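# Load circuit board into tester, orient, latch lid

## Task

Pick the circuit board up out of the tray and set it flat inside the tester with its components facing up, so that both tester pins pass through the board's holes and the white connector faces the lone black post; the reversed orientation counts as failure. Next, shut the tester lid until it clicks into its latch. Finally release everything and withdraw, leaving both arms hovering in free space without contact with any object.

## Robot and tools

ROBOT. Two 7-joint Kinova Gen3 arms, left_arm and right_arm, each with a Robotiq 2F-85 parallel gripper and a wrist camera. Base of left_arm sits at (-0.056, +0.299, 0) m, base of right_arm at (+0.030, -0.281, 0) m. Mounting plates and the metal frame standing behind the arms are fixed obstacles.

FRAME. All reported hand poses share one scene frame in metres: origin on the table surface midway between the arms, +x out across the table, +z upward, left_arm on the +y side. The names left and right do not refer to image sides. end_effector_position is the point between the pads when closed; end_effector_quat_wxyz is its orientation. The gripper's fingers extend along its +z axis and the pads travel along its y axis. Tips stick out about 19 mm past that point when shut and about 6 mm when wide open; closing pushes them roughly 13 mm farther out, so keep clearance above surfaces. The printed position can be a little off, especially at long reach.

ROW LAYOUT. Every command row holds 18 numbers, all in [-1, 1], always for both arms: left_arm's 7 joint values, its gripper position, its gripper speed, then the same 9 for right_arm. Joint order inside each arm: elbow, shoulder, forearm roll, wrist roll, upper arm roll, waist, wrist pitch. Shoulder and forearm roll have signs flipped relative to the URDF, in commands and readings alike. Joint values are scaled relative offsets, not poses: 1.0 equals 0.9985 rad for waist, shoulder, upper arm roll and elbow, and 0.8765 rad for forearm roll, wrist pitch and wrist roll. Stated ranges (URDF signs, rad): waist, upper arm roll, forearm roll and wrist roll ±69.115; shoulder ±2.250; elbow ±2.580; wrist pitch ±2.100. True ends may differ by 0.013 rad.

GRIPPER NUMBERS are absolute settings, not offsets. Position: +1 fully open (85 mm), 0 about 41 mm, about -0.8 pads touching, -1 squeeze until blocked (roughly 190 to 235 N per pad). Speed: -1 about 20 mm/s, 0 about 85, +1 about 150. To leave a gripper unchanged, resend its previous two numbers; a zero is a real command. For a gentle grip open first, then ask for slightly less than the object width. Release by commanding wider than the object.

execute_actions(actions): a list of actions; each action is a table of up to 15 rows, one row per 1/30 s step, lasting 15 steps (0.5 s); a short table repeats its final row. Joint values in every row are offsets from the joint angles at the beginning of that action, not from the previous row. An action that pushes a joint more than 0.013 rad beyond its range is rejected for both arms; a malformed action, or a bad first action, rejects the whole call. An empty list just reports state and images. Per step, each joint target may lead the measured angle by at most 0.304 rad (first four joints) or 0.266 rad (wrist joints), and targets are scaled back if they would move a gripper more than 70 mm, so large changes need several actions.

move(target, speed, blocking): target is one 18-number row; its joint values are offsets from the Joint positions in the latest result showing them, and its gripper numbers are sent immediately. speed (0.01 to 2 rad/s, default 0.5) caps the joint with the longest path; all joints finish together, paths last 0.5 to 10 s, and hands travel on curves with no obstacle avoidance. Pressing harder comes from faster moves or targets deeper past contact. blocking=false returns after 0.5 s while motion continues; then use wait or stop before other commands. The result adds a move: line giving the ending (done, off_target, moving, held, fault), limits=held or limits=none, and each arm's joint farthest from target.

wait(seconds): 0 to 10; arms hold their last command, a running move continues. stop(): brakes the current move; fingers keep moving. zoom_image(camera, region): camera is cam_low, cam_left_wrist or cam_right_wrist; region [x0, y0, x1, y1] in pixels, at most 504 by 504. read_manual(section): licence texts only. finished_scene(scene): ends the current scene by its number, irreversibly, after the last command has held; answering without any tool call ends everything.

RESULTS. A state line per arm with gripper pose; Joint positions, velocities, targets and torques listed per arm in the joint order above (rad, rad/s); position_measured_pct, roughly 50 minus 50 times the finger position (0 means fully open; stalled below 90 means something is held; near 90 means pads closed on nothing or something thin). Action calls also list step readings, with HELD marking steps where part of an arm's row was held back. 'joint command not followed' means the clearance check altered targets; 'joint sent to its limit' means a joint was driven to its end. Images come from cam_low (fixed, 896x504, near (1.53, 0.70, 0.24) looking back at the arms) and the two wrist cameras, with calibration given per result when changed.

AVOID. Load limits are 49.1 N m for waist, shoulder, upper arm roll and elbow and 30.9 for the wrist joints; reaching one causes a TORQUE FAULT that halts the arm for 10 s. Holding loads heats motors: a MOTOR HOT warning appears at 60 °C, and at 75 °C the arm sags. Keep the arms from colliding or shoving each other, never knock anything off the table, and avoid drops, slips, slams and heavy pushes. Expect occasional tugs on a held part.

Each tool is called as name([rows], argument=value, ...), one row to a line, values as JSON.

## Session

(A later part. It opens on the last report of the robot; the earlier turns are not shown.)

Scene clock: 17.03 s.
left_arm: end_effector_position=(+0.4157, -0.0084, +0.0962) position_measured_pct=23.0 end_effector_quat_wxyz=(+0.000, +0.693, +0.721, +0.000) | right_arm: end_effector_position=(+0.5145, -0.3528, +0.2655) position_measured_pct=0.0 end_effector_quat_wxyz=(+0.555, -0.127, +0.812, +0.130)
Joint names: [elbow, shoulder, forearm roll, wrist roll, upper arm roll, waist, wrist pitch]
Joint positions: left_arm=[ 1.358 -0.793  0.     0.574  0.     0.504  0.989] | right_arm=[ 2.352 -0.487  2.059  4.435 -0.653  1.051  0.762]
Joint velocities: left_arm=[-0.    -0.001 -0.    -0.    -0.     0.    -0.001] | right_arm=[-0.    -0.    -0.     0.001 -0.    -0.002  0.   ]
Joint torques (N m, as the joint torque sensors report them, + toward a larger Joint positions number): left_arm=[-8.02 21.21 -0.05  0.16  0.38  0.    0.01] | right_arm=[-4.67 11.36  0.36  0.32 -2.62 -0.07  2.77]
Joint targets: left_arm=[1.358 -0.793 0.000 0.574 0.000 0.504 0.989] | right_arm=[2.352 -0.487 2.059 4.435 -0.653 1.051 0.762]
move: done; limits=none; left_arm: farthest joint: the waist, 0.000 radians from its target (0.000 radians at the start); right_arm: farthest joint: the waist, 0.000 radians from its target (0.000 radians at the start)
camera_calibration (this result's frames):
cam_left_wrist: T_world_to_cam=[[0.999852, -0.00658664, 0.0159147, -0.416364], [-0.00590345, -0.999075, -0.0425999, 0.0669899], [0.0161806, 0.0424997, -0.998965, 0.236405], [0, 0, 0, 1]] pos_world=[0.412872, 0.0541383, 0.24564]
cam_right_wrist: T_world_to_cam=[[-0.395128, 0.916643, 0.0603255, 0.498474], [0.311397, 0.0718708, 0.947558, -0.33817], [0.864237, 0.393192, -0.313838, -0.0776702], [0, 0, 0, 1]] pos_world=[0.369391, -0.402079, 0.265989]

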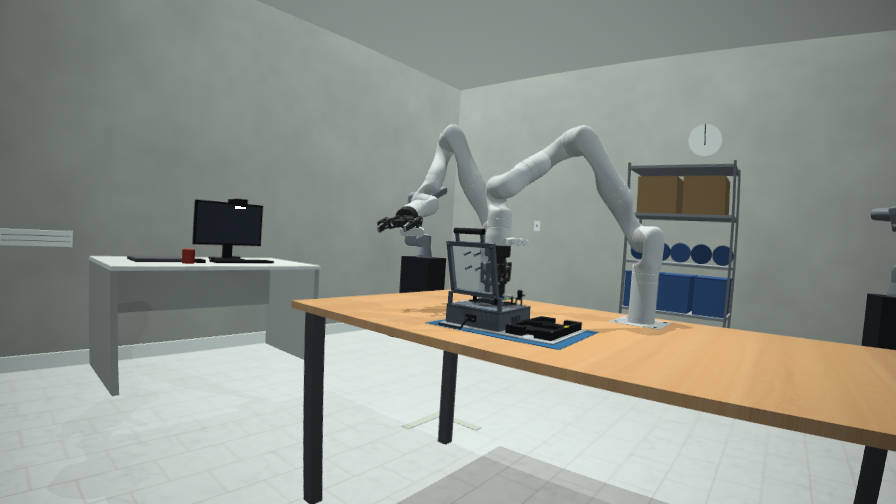

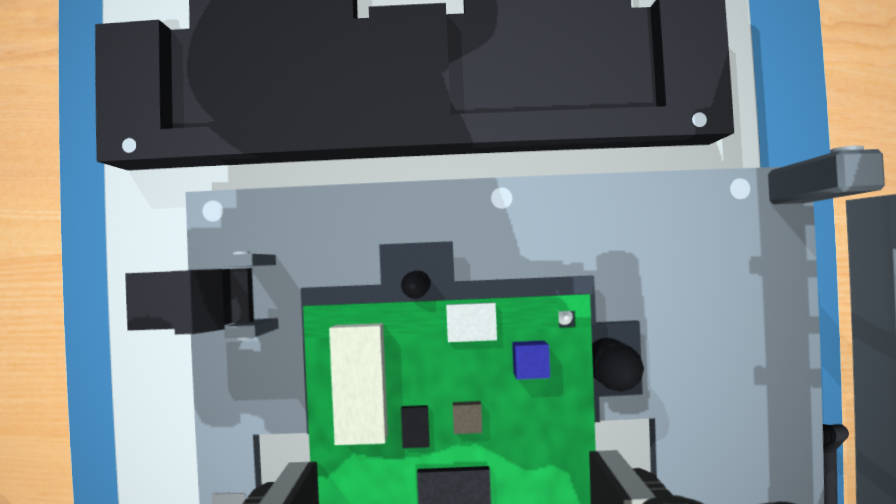

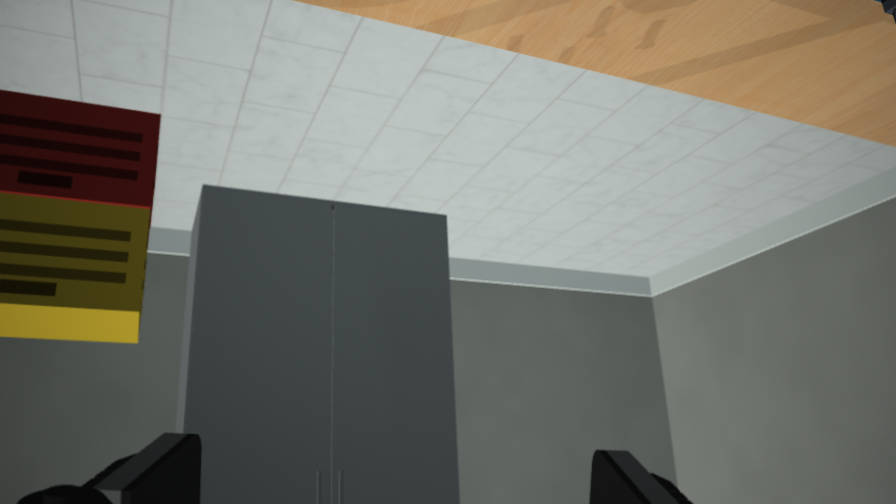

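move(target=[0.0075,-0.0107,0,0.0005,0,0.0005,-0.0208,-1,-0.7,0,0,0,0,0,0,0,1,0], speed=0.04)

Scene clock: 17.83 s.
left_arm: end_effector_position=(+0.4160, -0.0083, +0.0883) position_measured_pct=23.0 end_effector_quat_wxyz=(+0.001, +0.692, +0.722, +0.000) | right_arm: end_effector_position=(+0.5145, -0.3528, +0.2655) position_measured_pct=0.0 end_effector_quat_wxyz=(+0.555, -0.127, +0.812, +0.130)
Joint names: [elbow, shoulder, forearm roll, wrist roll, upper arm roll, waist, wrist pitch]
Joint positions: left_arm=[ 1.365 -0.804  0.001  0.575  0.     0.504  0.971] | right_arm=[ 2.352 -0.487  2.059  4.435 -0.653  1.051  0.762]
Joint velocities: left_arm=[ 0. -0. -0. -0.  0.  0. -0.] | right_arm=[ 0.001 -0.     0.     0.     0.     0.     0.   ]
Joint torques (N m, as the joint torque sensors report them, + toward a larger Joint positions number): left_arm=[-7.77 21.23 -0.15  0.08  0.84  0.61  0.3 ] | right_arm=[-4.51 11.49  0.45  0.37 -2.61  0.01  2.78]
Joint targets: left_arm=[1.366 -0.804 0.000 0.575 0.000 0.505 0.971] | right_arm=[2.352 -0.487 2.059 4.435 -0.653 1.051 0.762]
move: done; limits=none; left_arm: farthest joint: the forearm roll, 0.001 radians from its target (0.000 radians at the start); right_arm: farthest joint: the waist, 0.000 radians from its target (0.000 radians at the start)
camera_calibration (this result's frames):
cam_left_wrist: T_world_to_cam=[[0.999843, -0.00601961, 0.0166934, -0.416566], [-0.00530228, -0.999074, -0.0426872, 0.0665177], [0.016935, 0.042592, -0.998949, 0.228251], [0, 0, 0, 1]] pos_world=[0.412988, 0.0542268, 0.237805]
cam_right_wrist: T_world_to_cam=[[-0.395127, 0.916644, 0.0603249, 0.498474], [0.311396, 0.0718704, 0.947559, -0.33817], [0.864238, 0.393191, -0.313837, -0.0776716], [0, 0, 0, 1]] pos_world=[0.369392, -0.402079, 0.265989]

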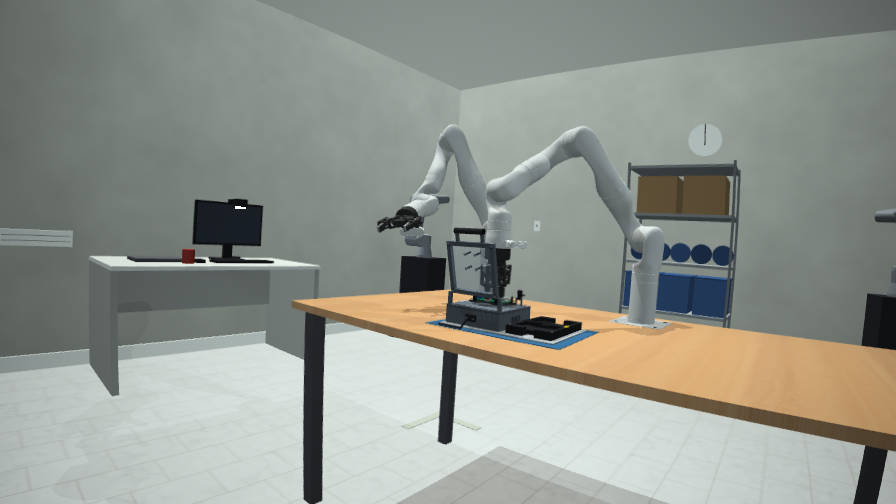

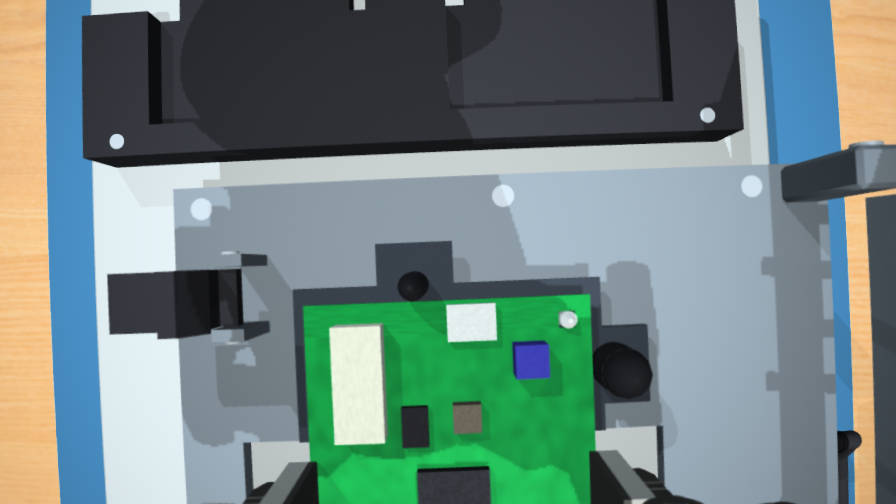

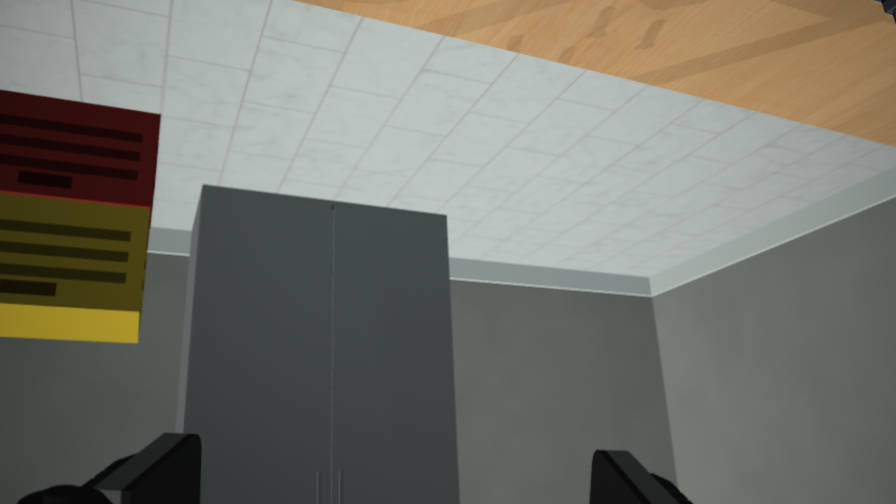

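Pins engaged. Down 5 mm more.

move(target=[0.0044,-0.0068,0,0,0,0,-0.0128,-1,-0.7,0,0,0,0,0,0,0,1,0], speed=0.03)

Scene clock: 18.57 s.
left_arm: end_effector_position=(+0.4162, -0.0083, +0.0870) position_measured_pct=23.0 end_effector_quat_wxyz=(+0.002, +0.692, +0.722, +0.001) | right_arm: end_effector_position=(+0.5145, -0.3528, +0.2655) position_measured_pct=0.0 end_effector_quat_wxyz=(+0.555, -0.127, +0.812, +0.130)
Joint names: [elbow, shoulder, forearm roll, wrist roll, upper arm roll, waist, wrist pitch]
Joint positions: left_arm=[ 1.37  -0.804  0.001  0.575  0.     0.504  0.963] | right_arm=[ 2.352 -0.487  2.059  4.435 -0.653  1.051  0.762]
Joint velocities: left_arm=[ 0.     0.001 -0.     0.     0.     0.    -0.001] | right_arm=[ 0.001  0.     0.     0.002 -0.    -0.    -0.   ]
Joint torques (N m, as the joint torque sensors report them, + toward a larger Joint positions number): left_arm=[-8.06 16.8   0.    0.03  0.64  0.33 -1.5 ] | right_arm=[-4.51 11.59  0.59  0.34 -2.55 -0.01  2.64]
Joint targets: left_arm=[1.370 -0.811 0.001 0.575 0.000 0.504 0.960] | right_arm=[2.352 -0.487 2.059 4.435 -0.653 1.051 0.762]
move: done; limits=none; left_arm: farthest joint: the shoulder, 0.006 radians from its target (0.007 radians at the start); right_arm: farthest joint: the waist, 0.000 radians from its target (0.000 radians at the start)
camera_calibration (this result's frames):
cam_left_wrist: T_world_to_cam=[[0.999802, -0.00581372, 0.0190384, -0.416891], [-0.0050239, -0.999135, -0.0412738, 0.0662224], [0.0192619, 0.04117, -0.998966, 0.225966], [0, 0, 0, 1]] pos_world=[0.412789, 0.0544384, 0.236403]
cam_right_wrist: T_world_to_cam=[[-0.395127, 0.916644, 0.0603246, 0.498475], [0.311394, 0.0718698, 0.947559, -0.33817], [0.864239, 0.393191, -0.313835, -0.0776729], [0, 0, 0, 1]] pos_world=[0.369393, -0.40208, 0.265989]

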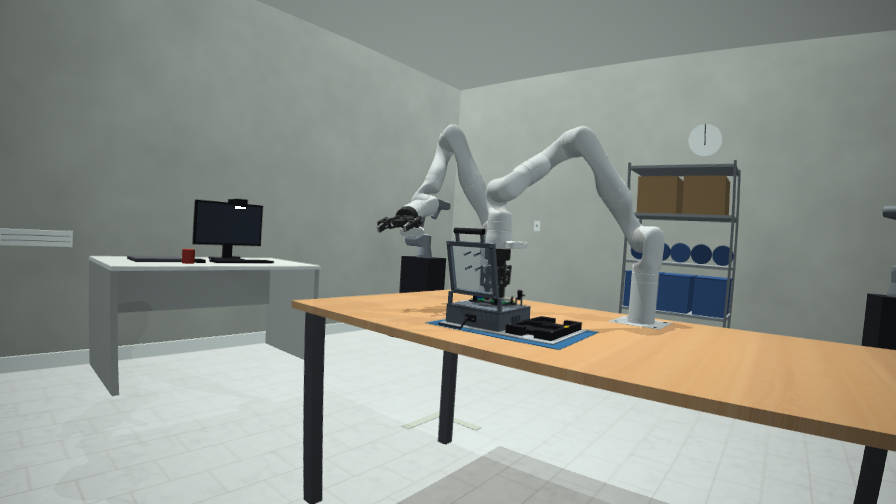

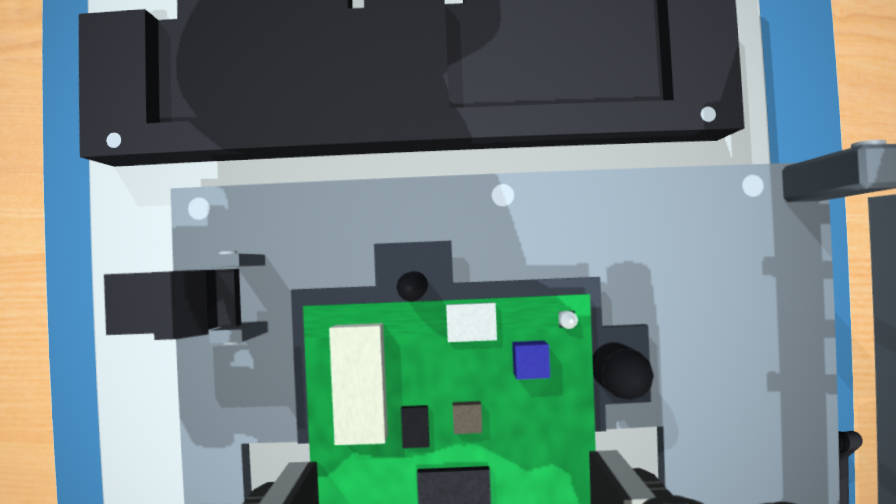

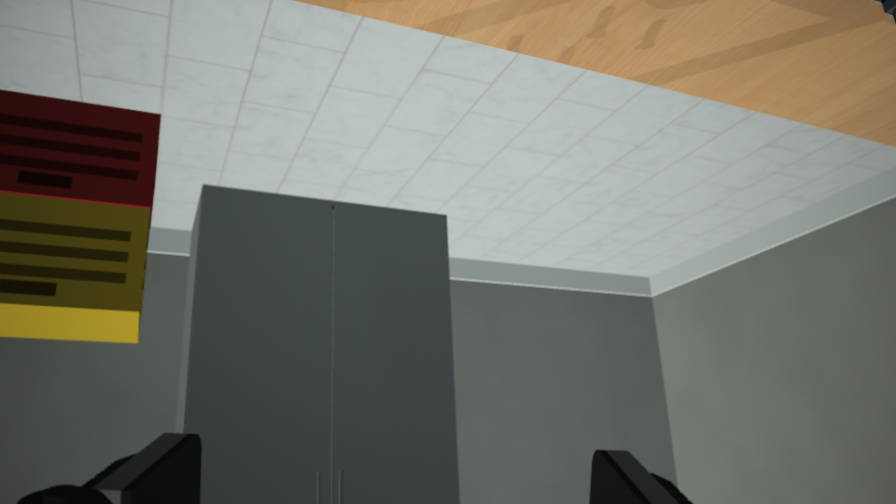

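move(target=[0,0.002,0,0,0,0,0.004,1,0,-1,0,-1,0.5,0.327,-0.3,0.4,1,0], speed=1.2)

move(target=[-0.063,0.08,0,0,0,0,0.168,1,0,-0.672,0,-1,0.5,0.327,-0.4,0.4,1,0], speed=1.0)

Scene clock: 20.40 s.
left_arm: end_effector_position=(+0.4156, -0.0080, +0.0881) position_measured_pct=0.0 end_effector_quat_wxyz=(+0.001, +0.692, +0.722, +0.000) | right_arm: end_effector_position=(+0.6503, -0.4041, +0.4823) position_measured_pct=0.0 end_effector_quat_wxyz=(-0.525, +0.734, -0.339, +0.265)
Joint names: [elbow, shoulder, forearm roll, wrist roll, upper arm roll, waist, wrist pitch]
Joint positions: left_arm=[ 1.37  -0.802  0.001  0.575  0.     0.504  0.967] | right_arm=[ 1.353 -0.487  1.183  4.873 -0.327  0.752  1.112]
Joint velocities: left_arm=[-0.    -0.    -0.     0.     0.001  0.     0.   ] | right_arm=[ 0.    -0.001  0.    -0.    -0.    -0.003 -0.   ]
Joint torques (N m, as the joint torque sensors report them, + toward a larger Joint positions number): left_arm=[-7.95 21.31  0.06  0.11  0.82  0.09  0.15] | right_arm=[-9.17 18.12  2.58  0.41 -2.07 -0.26  0.44]
Joint targets: left_arm=[1.370 -0.802 0.001 0.575 0.000 0.504 0.967] | right_arm=[1.353 -0.487 1.183 4.873 -0.327 0.752 1.112]
move: done; limits=none; left_arm: farthest joint: the waist, 0.000 radians from its target (0.000 radians at the start); right_arm: farthest joint: the waist, 0.001 radians from its target (0.300 radians at the start)
camera_calibration (this result's frames):
cam_left_wrist: T_world_to_cam=[[0.999826, -0.00582659, 0.0177384, -0.416207], [-0.00507666, -0.999103, -0.0420328, 0.0667083], [0.0179674, 0.0419354, -0.998959, 0.227626], [0, 0, 0, 1]] pos_world=[0.412384, 0.0546778, 0.237576]
cam_right_wrist: T_world_to_cam=[[-0.233779, -0.263003, -0.936043, 0.484958], [-0.660214, 0.749683, -0.0457512, 0.802615], [0.713768, 0.607293, -0.348899, 0.0943968], [0, 0, 0, 1]] pos_world=[0.575893, -0.531487, 0.523597]

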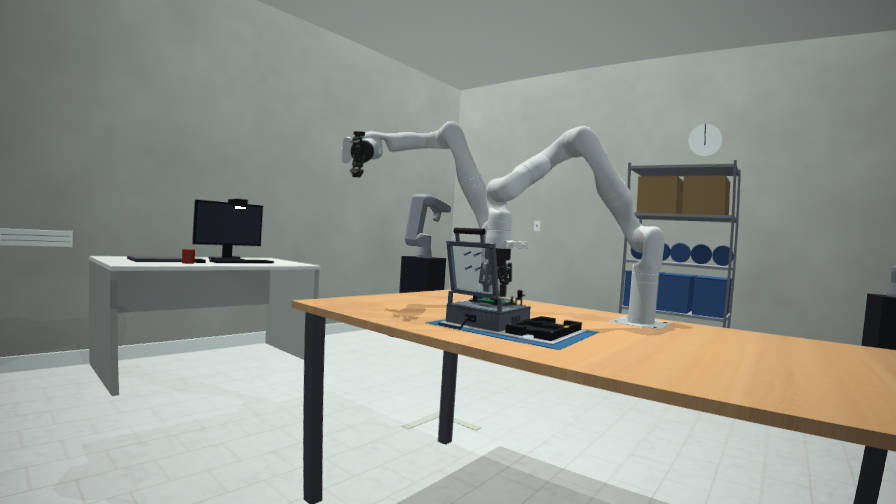

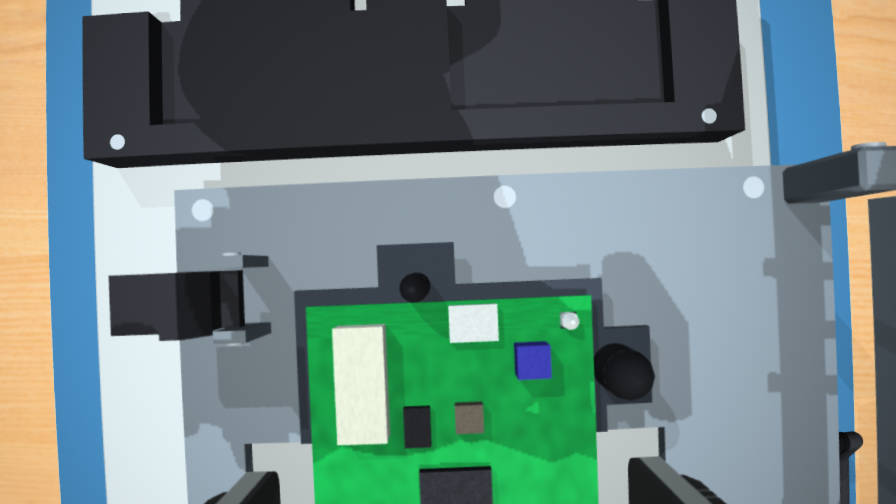

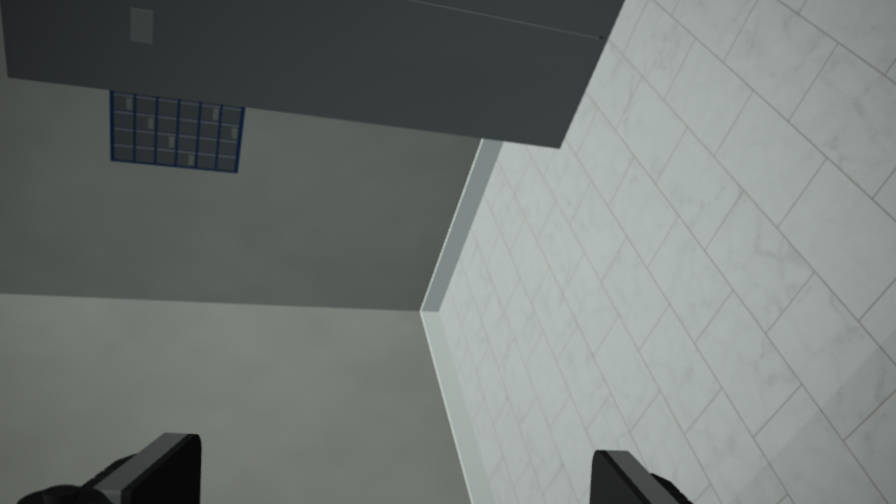

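Scene clock: 21.97 s.
left_arm: end_effector_position=(+0.4130, -0.0064, +0.1500) position_measured_pct=0.0 end_effector_quat_wxyz=(-0.001, +0.692, +0.722, -0.000) | right_arm: end_effector_position=(+0.6351, -0.4770, +0.5206) position_measured_pct=0.0 end_effector_quat_wxyz=(-0.010, +0.951, +0.107, +0.291)
Joint names: [elbow, shoulder, forearm roll, wrist roll, upper arm roll, waist, wrist pitch]
Joint positions: left_arm=[ 1.307 -0.722  0.001  0.575  0.     0.504  1.114] | right_arm=[ 0.682 -0.487  0.306  5.311 -0.     0.353  1.463]
Joint velocities: left_arm=[-0.    -0.001  0.    -0.    -0.    -0.    -0.001] | right_arm=[-0.001 -0.    -0.    -0.     0.    -0.002 -0.   ]
Joint torques (N m, as the joint torque sensors report them, + toward a larger Joint positions number): left_arm=[-8.54 20.76  0.15  0.23  0.66  0.16 -0.04] | right_arm=[-9.09 19.31  0.96  0.34 -0.05  0.35 -1.27]
Joint targets: left_arm=[1.307 -0.722 0.001 0.575 0.000 0.504 1.114] | right_arm=[0.682 -0.487 0.306 5.311 -0.000 0.353 1.463]
move: done; limits=none; left_arm: farthest joint: the waist, 0.000 radians from its target (0.000 radians at the start); right_arm: farthest joint: the waist, 0.000 radians from its target (0.400 radians at the start)
camera_calibration (this result's frames):
cam_left_wrist: T_world_to_cam=[[0.999887, -0.00579781, 0.0139003, -0.414149], [-0.00517646, -0.999004, -0.0443269, 0.0712328], [0.0141434, 0.0442499, -0.99892, 0.291035], [0, 0, 0, 1]] pos_world=[0.410354, 0.0558824, 0.299635]
cam_right_wrist: T_world_to_cam=[[0.207494, -0.973962, 0.0913467, -0.656129], [-0.821595, -0.224192, -0.524138, 0.73605], [0.530969, 0.0337055, -0.84672, 0.264584], [0, 0, 0, 1]] pos_world=[0.600392, -0.482946, 0.669755]

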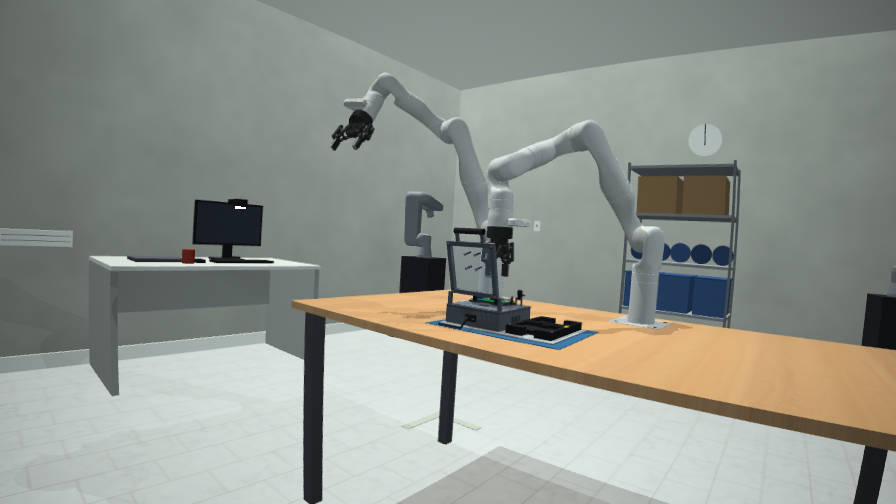

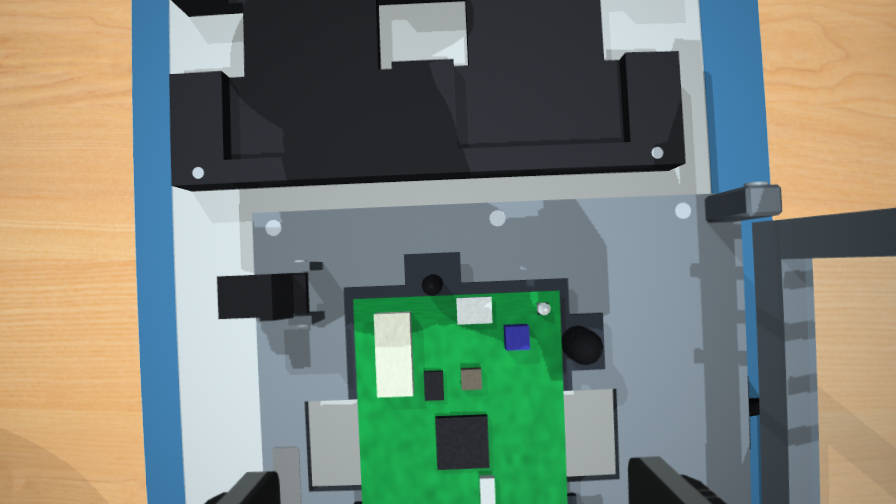

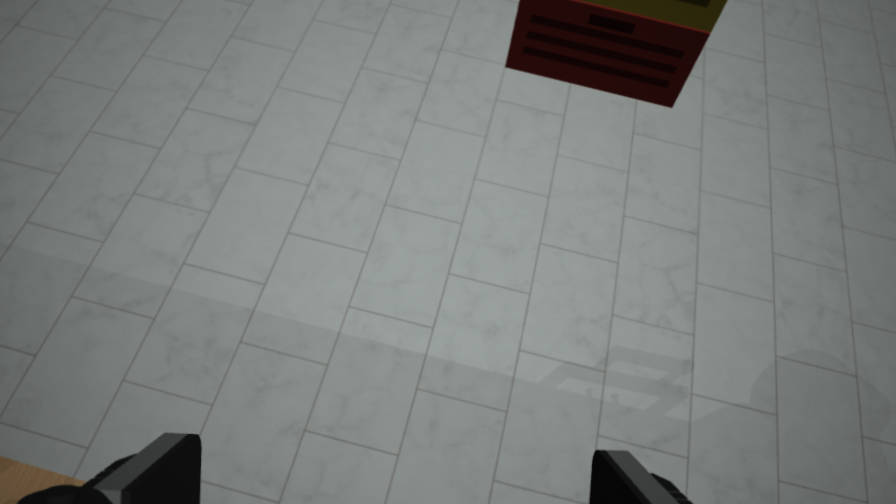

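move(target=[0.7,0.6,0,0,0,-0.5,-0.11,1,0,0,-0.185,-0.349,0.535,0,-0.965,0.369,1,0], speed=1.0)

zoom_image(camera="cam_low", region=[400, 160, 600, 340])

Scene clock: 23.93 s.
left_arm: end_effector_position=(+0.2593, +0.2638, +0.2245) position_measured_pct=0.0 end_effector_quat_wxyz=(-0.002, +0.493, +0.870, -0.001) | right_arm: end_effector_position=(+0.5300, -0.0084, +0.3703) position_measured_pct=0.0 end_effector_quat_wxyz=(-0.000, +0.693, +0.721, +0.000)
Joint names: [elbow, shoulder, forearm roll, wrist roll, upper arm roll, waist, wrist pitch]
Joint positions: left_arm=[ 2.006 -0.123  0.001  0.575  0.     0.005  1.018] | right_arm=[ 0.682 -0.672  0.     5.78  -0.    -0.61   1.786]
Joint velocities: left_arm=[ 0.  0.  0. -0. -0. -0.  0.] | right_arm=[-0.    -0.001 -0.    -0.001  0.    -0.002  0.   ]
Joint torques (N m, as the joint torque sensors report them, + toward a larger Joint positions number): left_arm=[-8.08  9.55  0.15  0.14  0.54 -0.04  0.08] | right_arm=[-8.37 21.42  0.11  0.29  0.41  0.1   0.2 ]
Joint targets: left_arm=[2.006 -0.123 0.001 0.575 0.000 0.005 1.018] | right_arm=[0.682 -0.672 0.000 5.780 -0.000 -0.611 1.786]
move: done; limits=none; left_arm: farthest joint: the waist, 0.000 radians from its target (0.499 radians at the start); right_arm: farthest joint: the waist, 0.000 radians from its target (0.963 radians at the start)
camera_calibration (this result's frames):
cam_left_wrist: T_world_to_cam=[[0.880714, 0.473523, 0.0109188, -0.354873], [0.473491, -0.879591, -0.0461146, 0.188445], [-0.0122322, 0.0457837, -0.998876, 0.362086], [0, 0, 0, 1]] pos_world=[0.227744, 0.317217, 0.374244]
cam_right_wrist: T_world_to_cam=[[0.99699, 0.0651424, 0.0420338, -0.555615], [0.0637016, -0.997364, 0.0347519, -0.00677126], [0.0441868, -0.0319697, -0.998512, 0.490963], [0, 0, 0, 1]] pos_world=[0.53268, 0.0451366, 0.513822]

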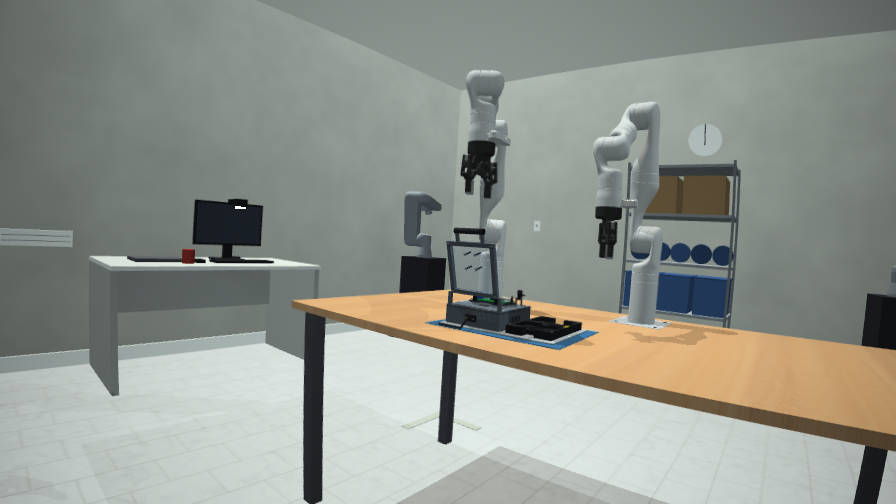

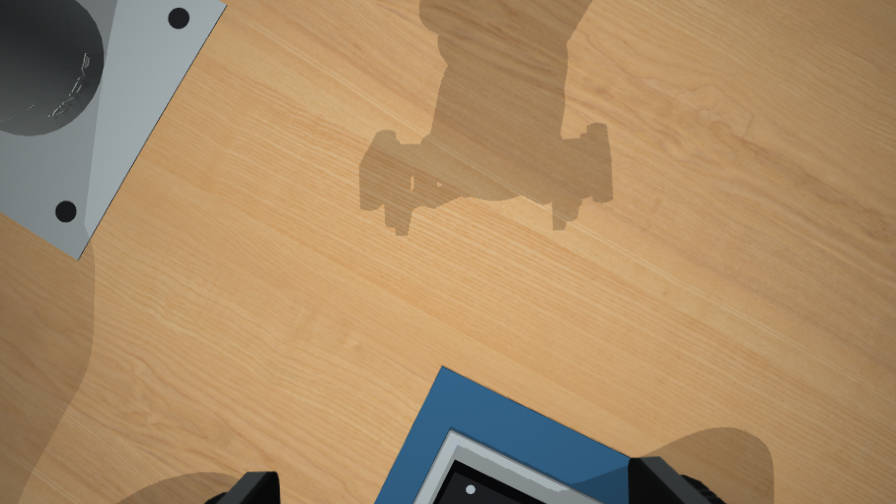

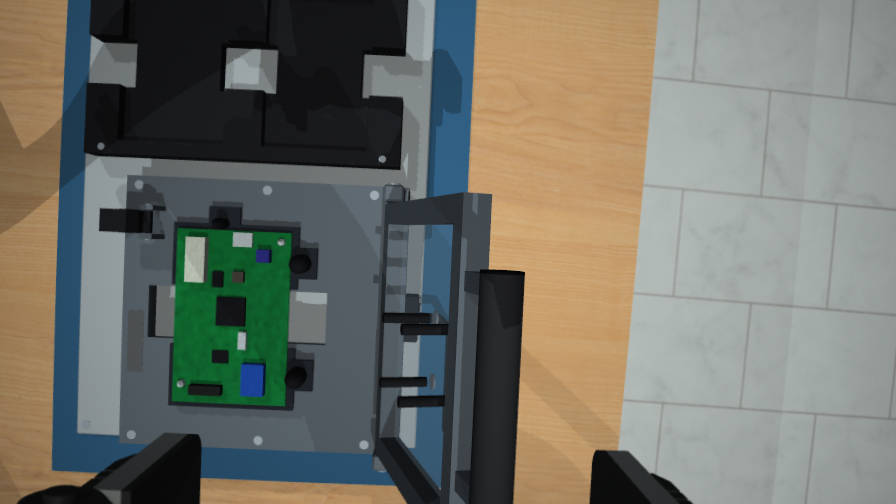

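Region (400, 160, 600, 340) of cam_low's 896x504 image, scaled by 2.520, with more detail than that image has; it fills the top 454 rows of this view, and the rest is white.

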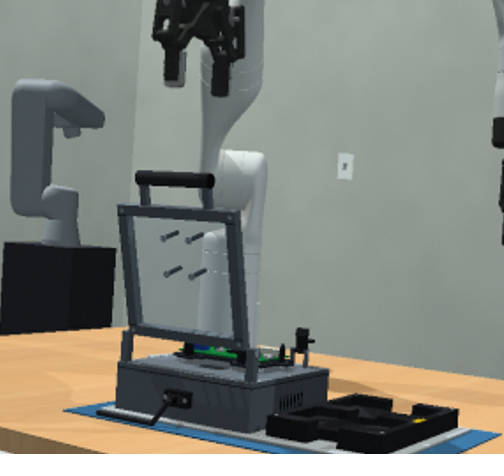

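move(target=[0,0,0,0,0,0,0,1,0,0.083,-0.076,0,0.035,0,0.0295,-0.18,0.2,0], speed=0.4)

zoom_image(camera="cam_low", region=[420, 180, 540, 280])

Scene clock: 25.00 s.
left_arm: end_effector_position=(+0.2593, +0.2638, +0.2245) position_measured_pct=0.0 end_effector_quat_wxyz=(-0.002, +0.493, +0.870, -0.001) | right_arm: end_effector_position=(+0.5645, -0.0082, +0.3001) position_measured_pct=40.1 end_effector_quat_wxyz=(-0.000, +0.692, +0.721, -0.000)
Joint names: [elbow, shoulder, forearm roll, wrist roll, upper arm roll, waist, wrist pitch]
Joint positions: left_arm=[ 2.006 -0.123  0.001  0.575  0.     0.005  1.018] | right_arm=[ 0.765 -0.748  0.     5.811 -0.    -0.581  1.629]
Joint velocities: left_arm=[-0.  0. -0. -0.  0.  0. -0.] | right_arm=[ 0.    -0.001 -0.    -0.001  0.     0.    -0.   ]
Joint torques (N m, as the joint torque sensors report them, + toward a larger Joint positions number): left_arm=[-8.01  9.3   0.01  0.17  0.13  0.05 -0.02] | right_arm=[-8.35 23.07  0.25  0.34  0.49 -0.28  0.19]
Joint targets: left_arm=[2.006 -0.123 0.001 0.575 0.000 0.005 1.018] | right_arm=[0.765 -0.748 0.000 5.811 -0.000 -0.581 1.629]
move: done; limits=none; left_arm: farthest joint: the waist, 0.000 radians from its target (0.000 radians at the start); right_arm: farthest joint: the waist, 0.000 radians from its target (0.030 radians at the start)
camera_calibration (this result's frames):
cam_left_wrist: T_world_to_cam=[[0.880714, 0.473523, 0.01092, -0.354874], [0.473491, -0.879591, -0.0461136, 0.188444], [-0.0122307, 0.0457834, -0.998877, 0.362086], [0, 0, 0, 1]] pos_world=[0.227745, 0.317217, 0.374244]
cam_right_wrist: T_world_to_cam=[[0.99694, 0.0664184, 0.0412163, -0.586844], [0.0649864, -0.997266, 0.0351619, -0.00710551], [0.043439, -0.0323758, -0.998531, 0.419816], [0, 0, 0, 1]] pos_world=[0.567273, 0.045483, 0.443636]

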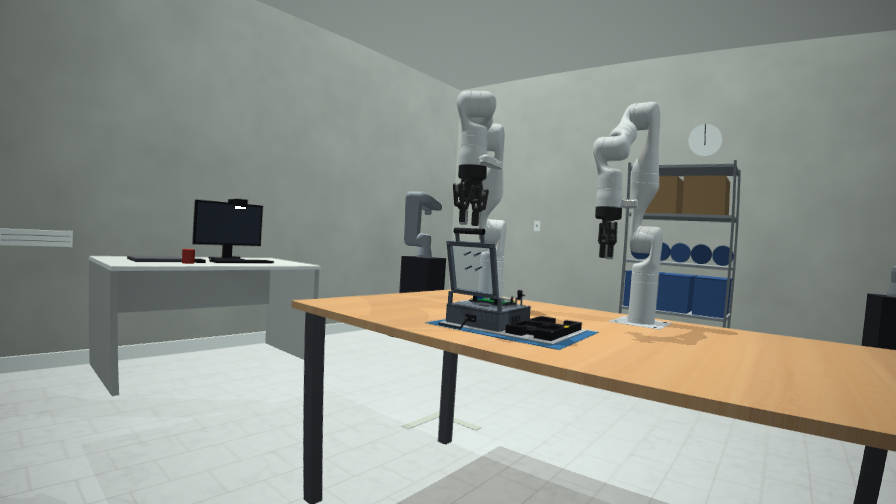

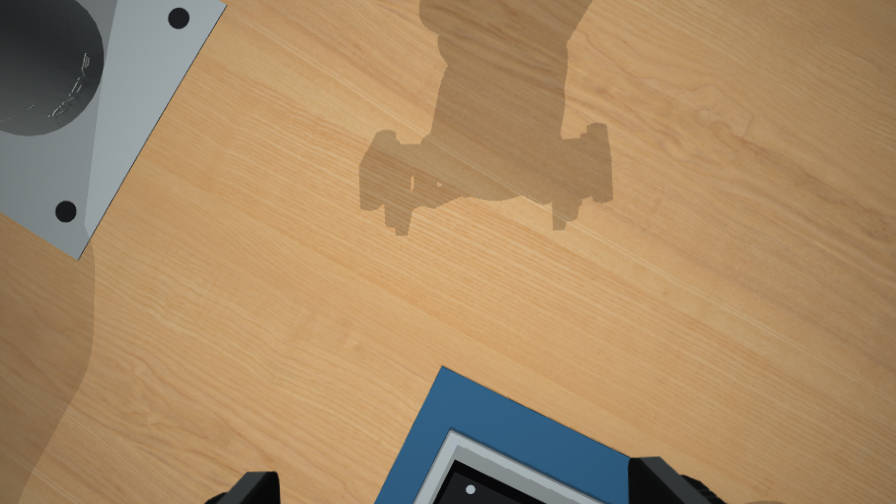

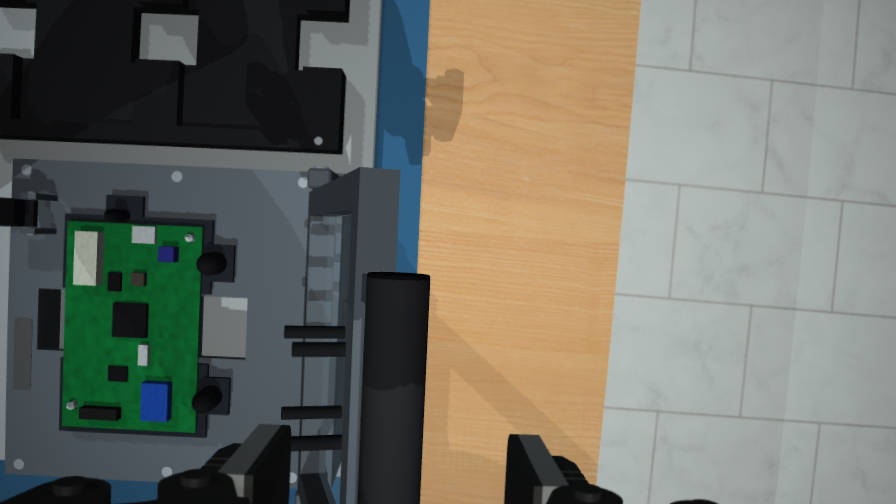

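Region (420, 180, 540, 280) of cam_low's 896x504 image, scaled by 4.200, with more detail than that image has.

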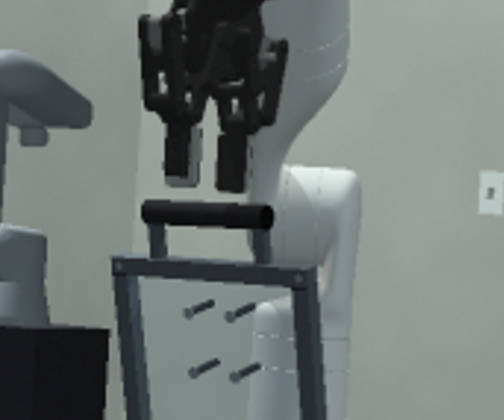

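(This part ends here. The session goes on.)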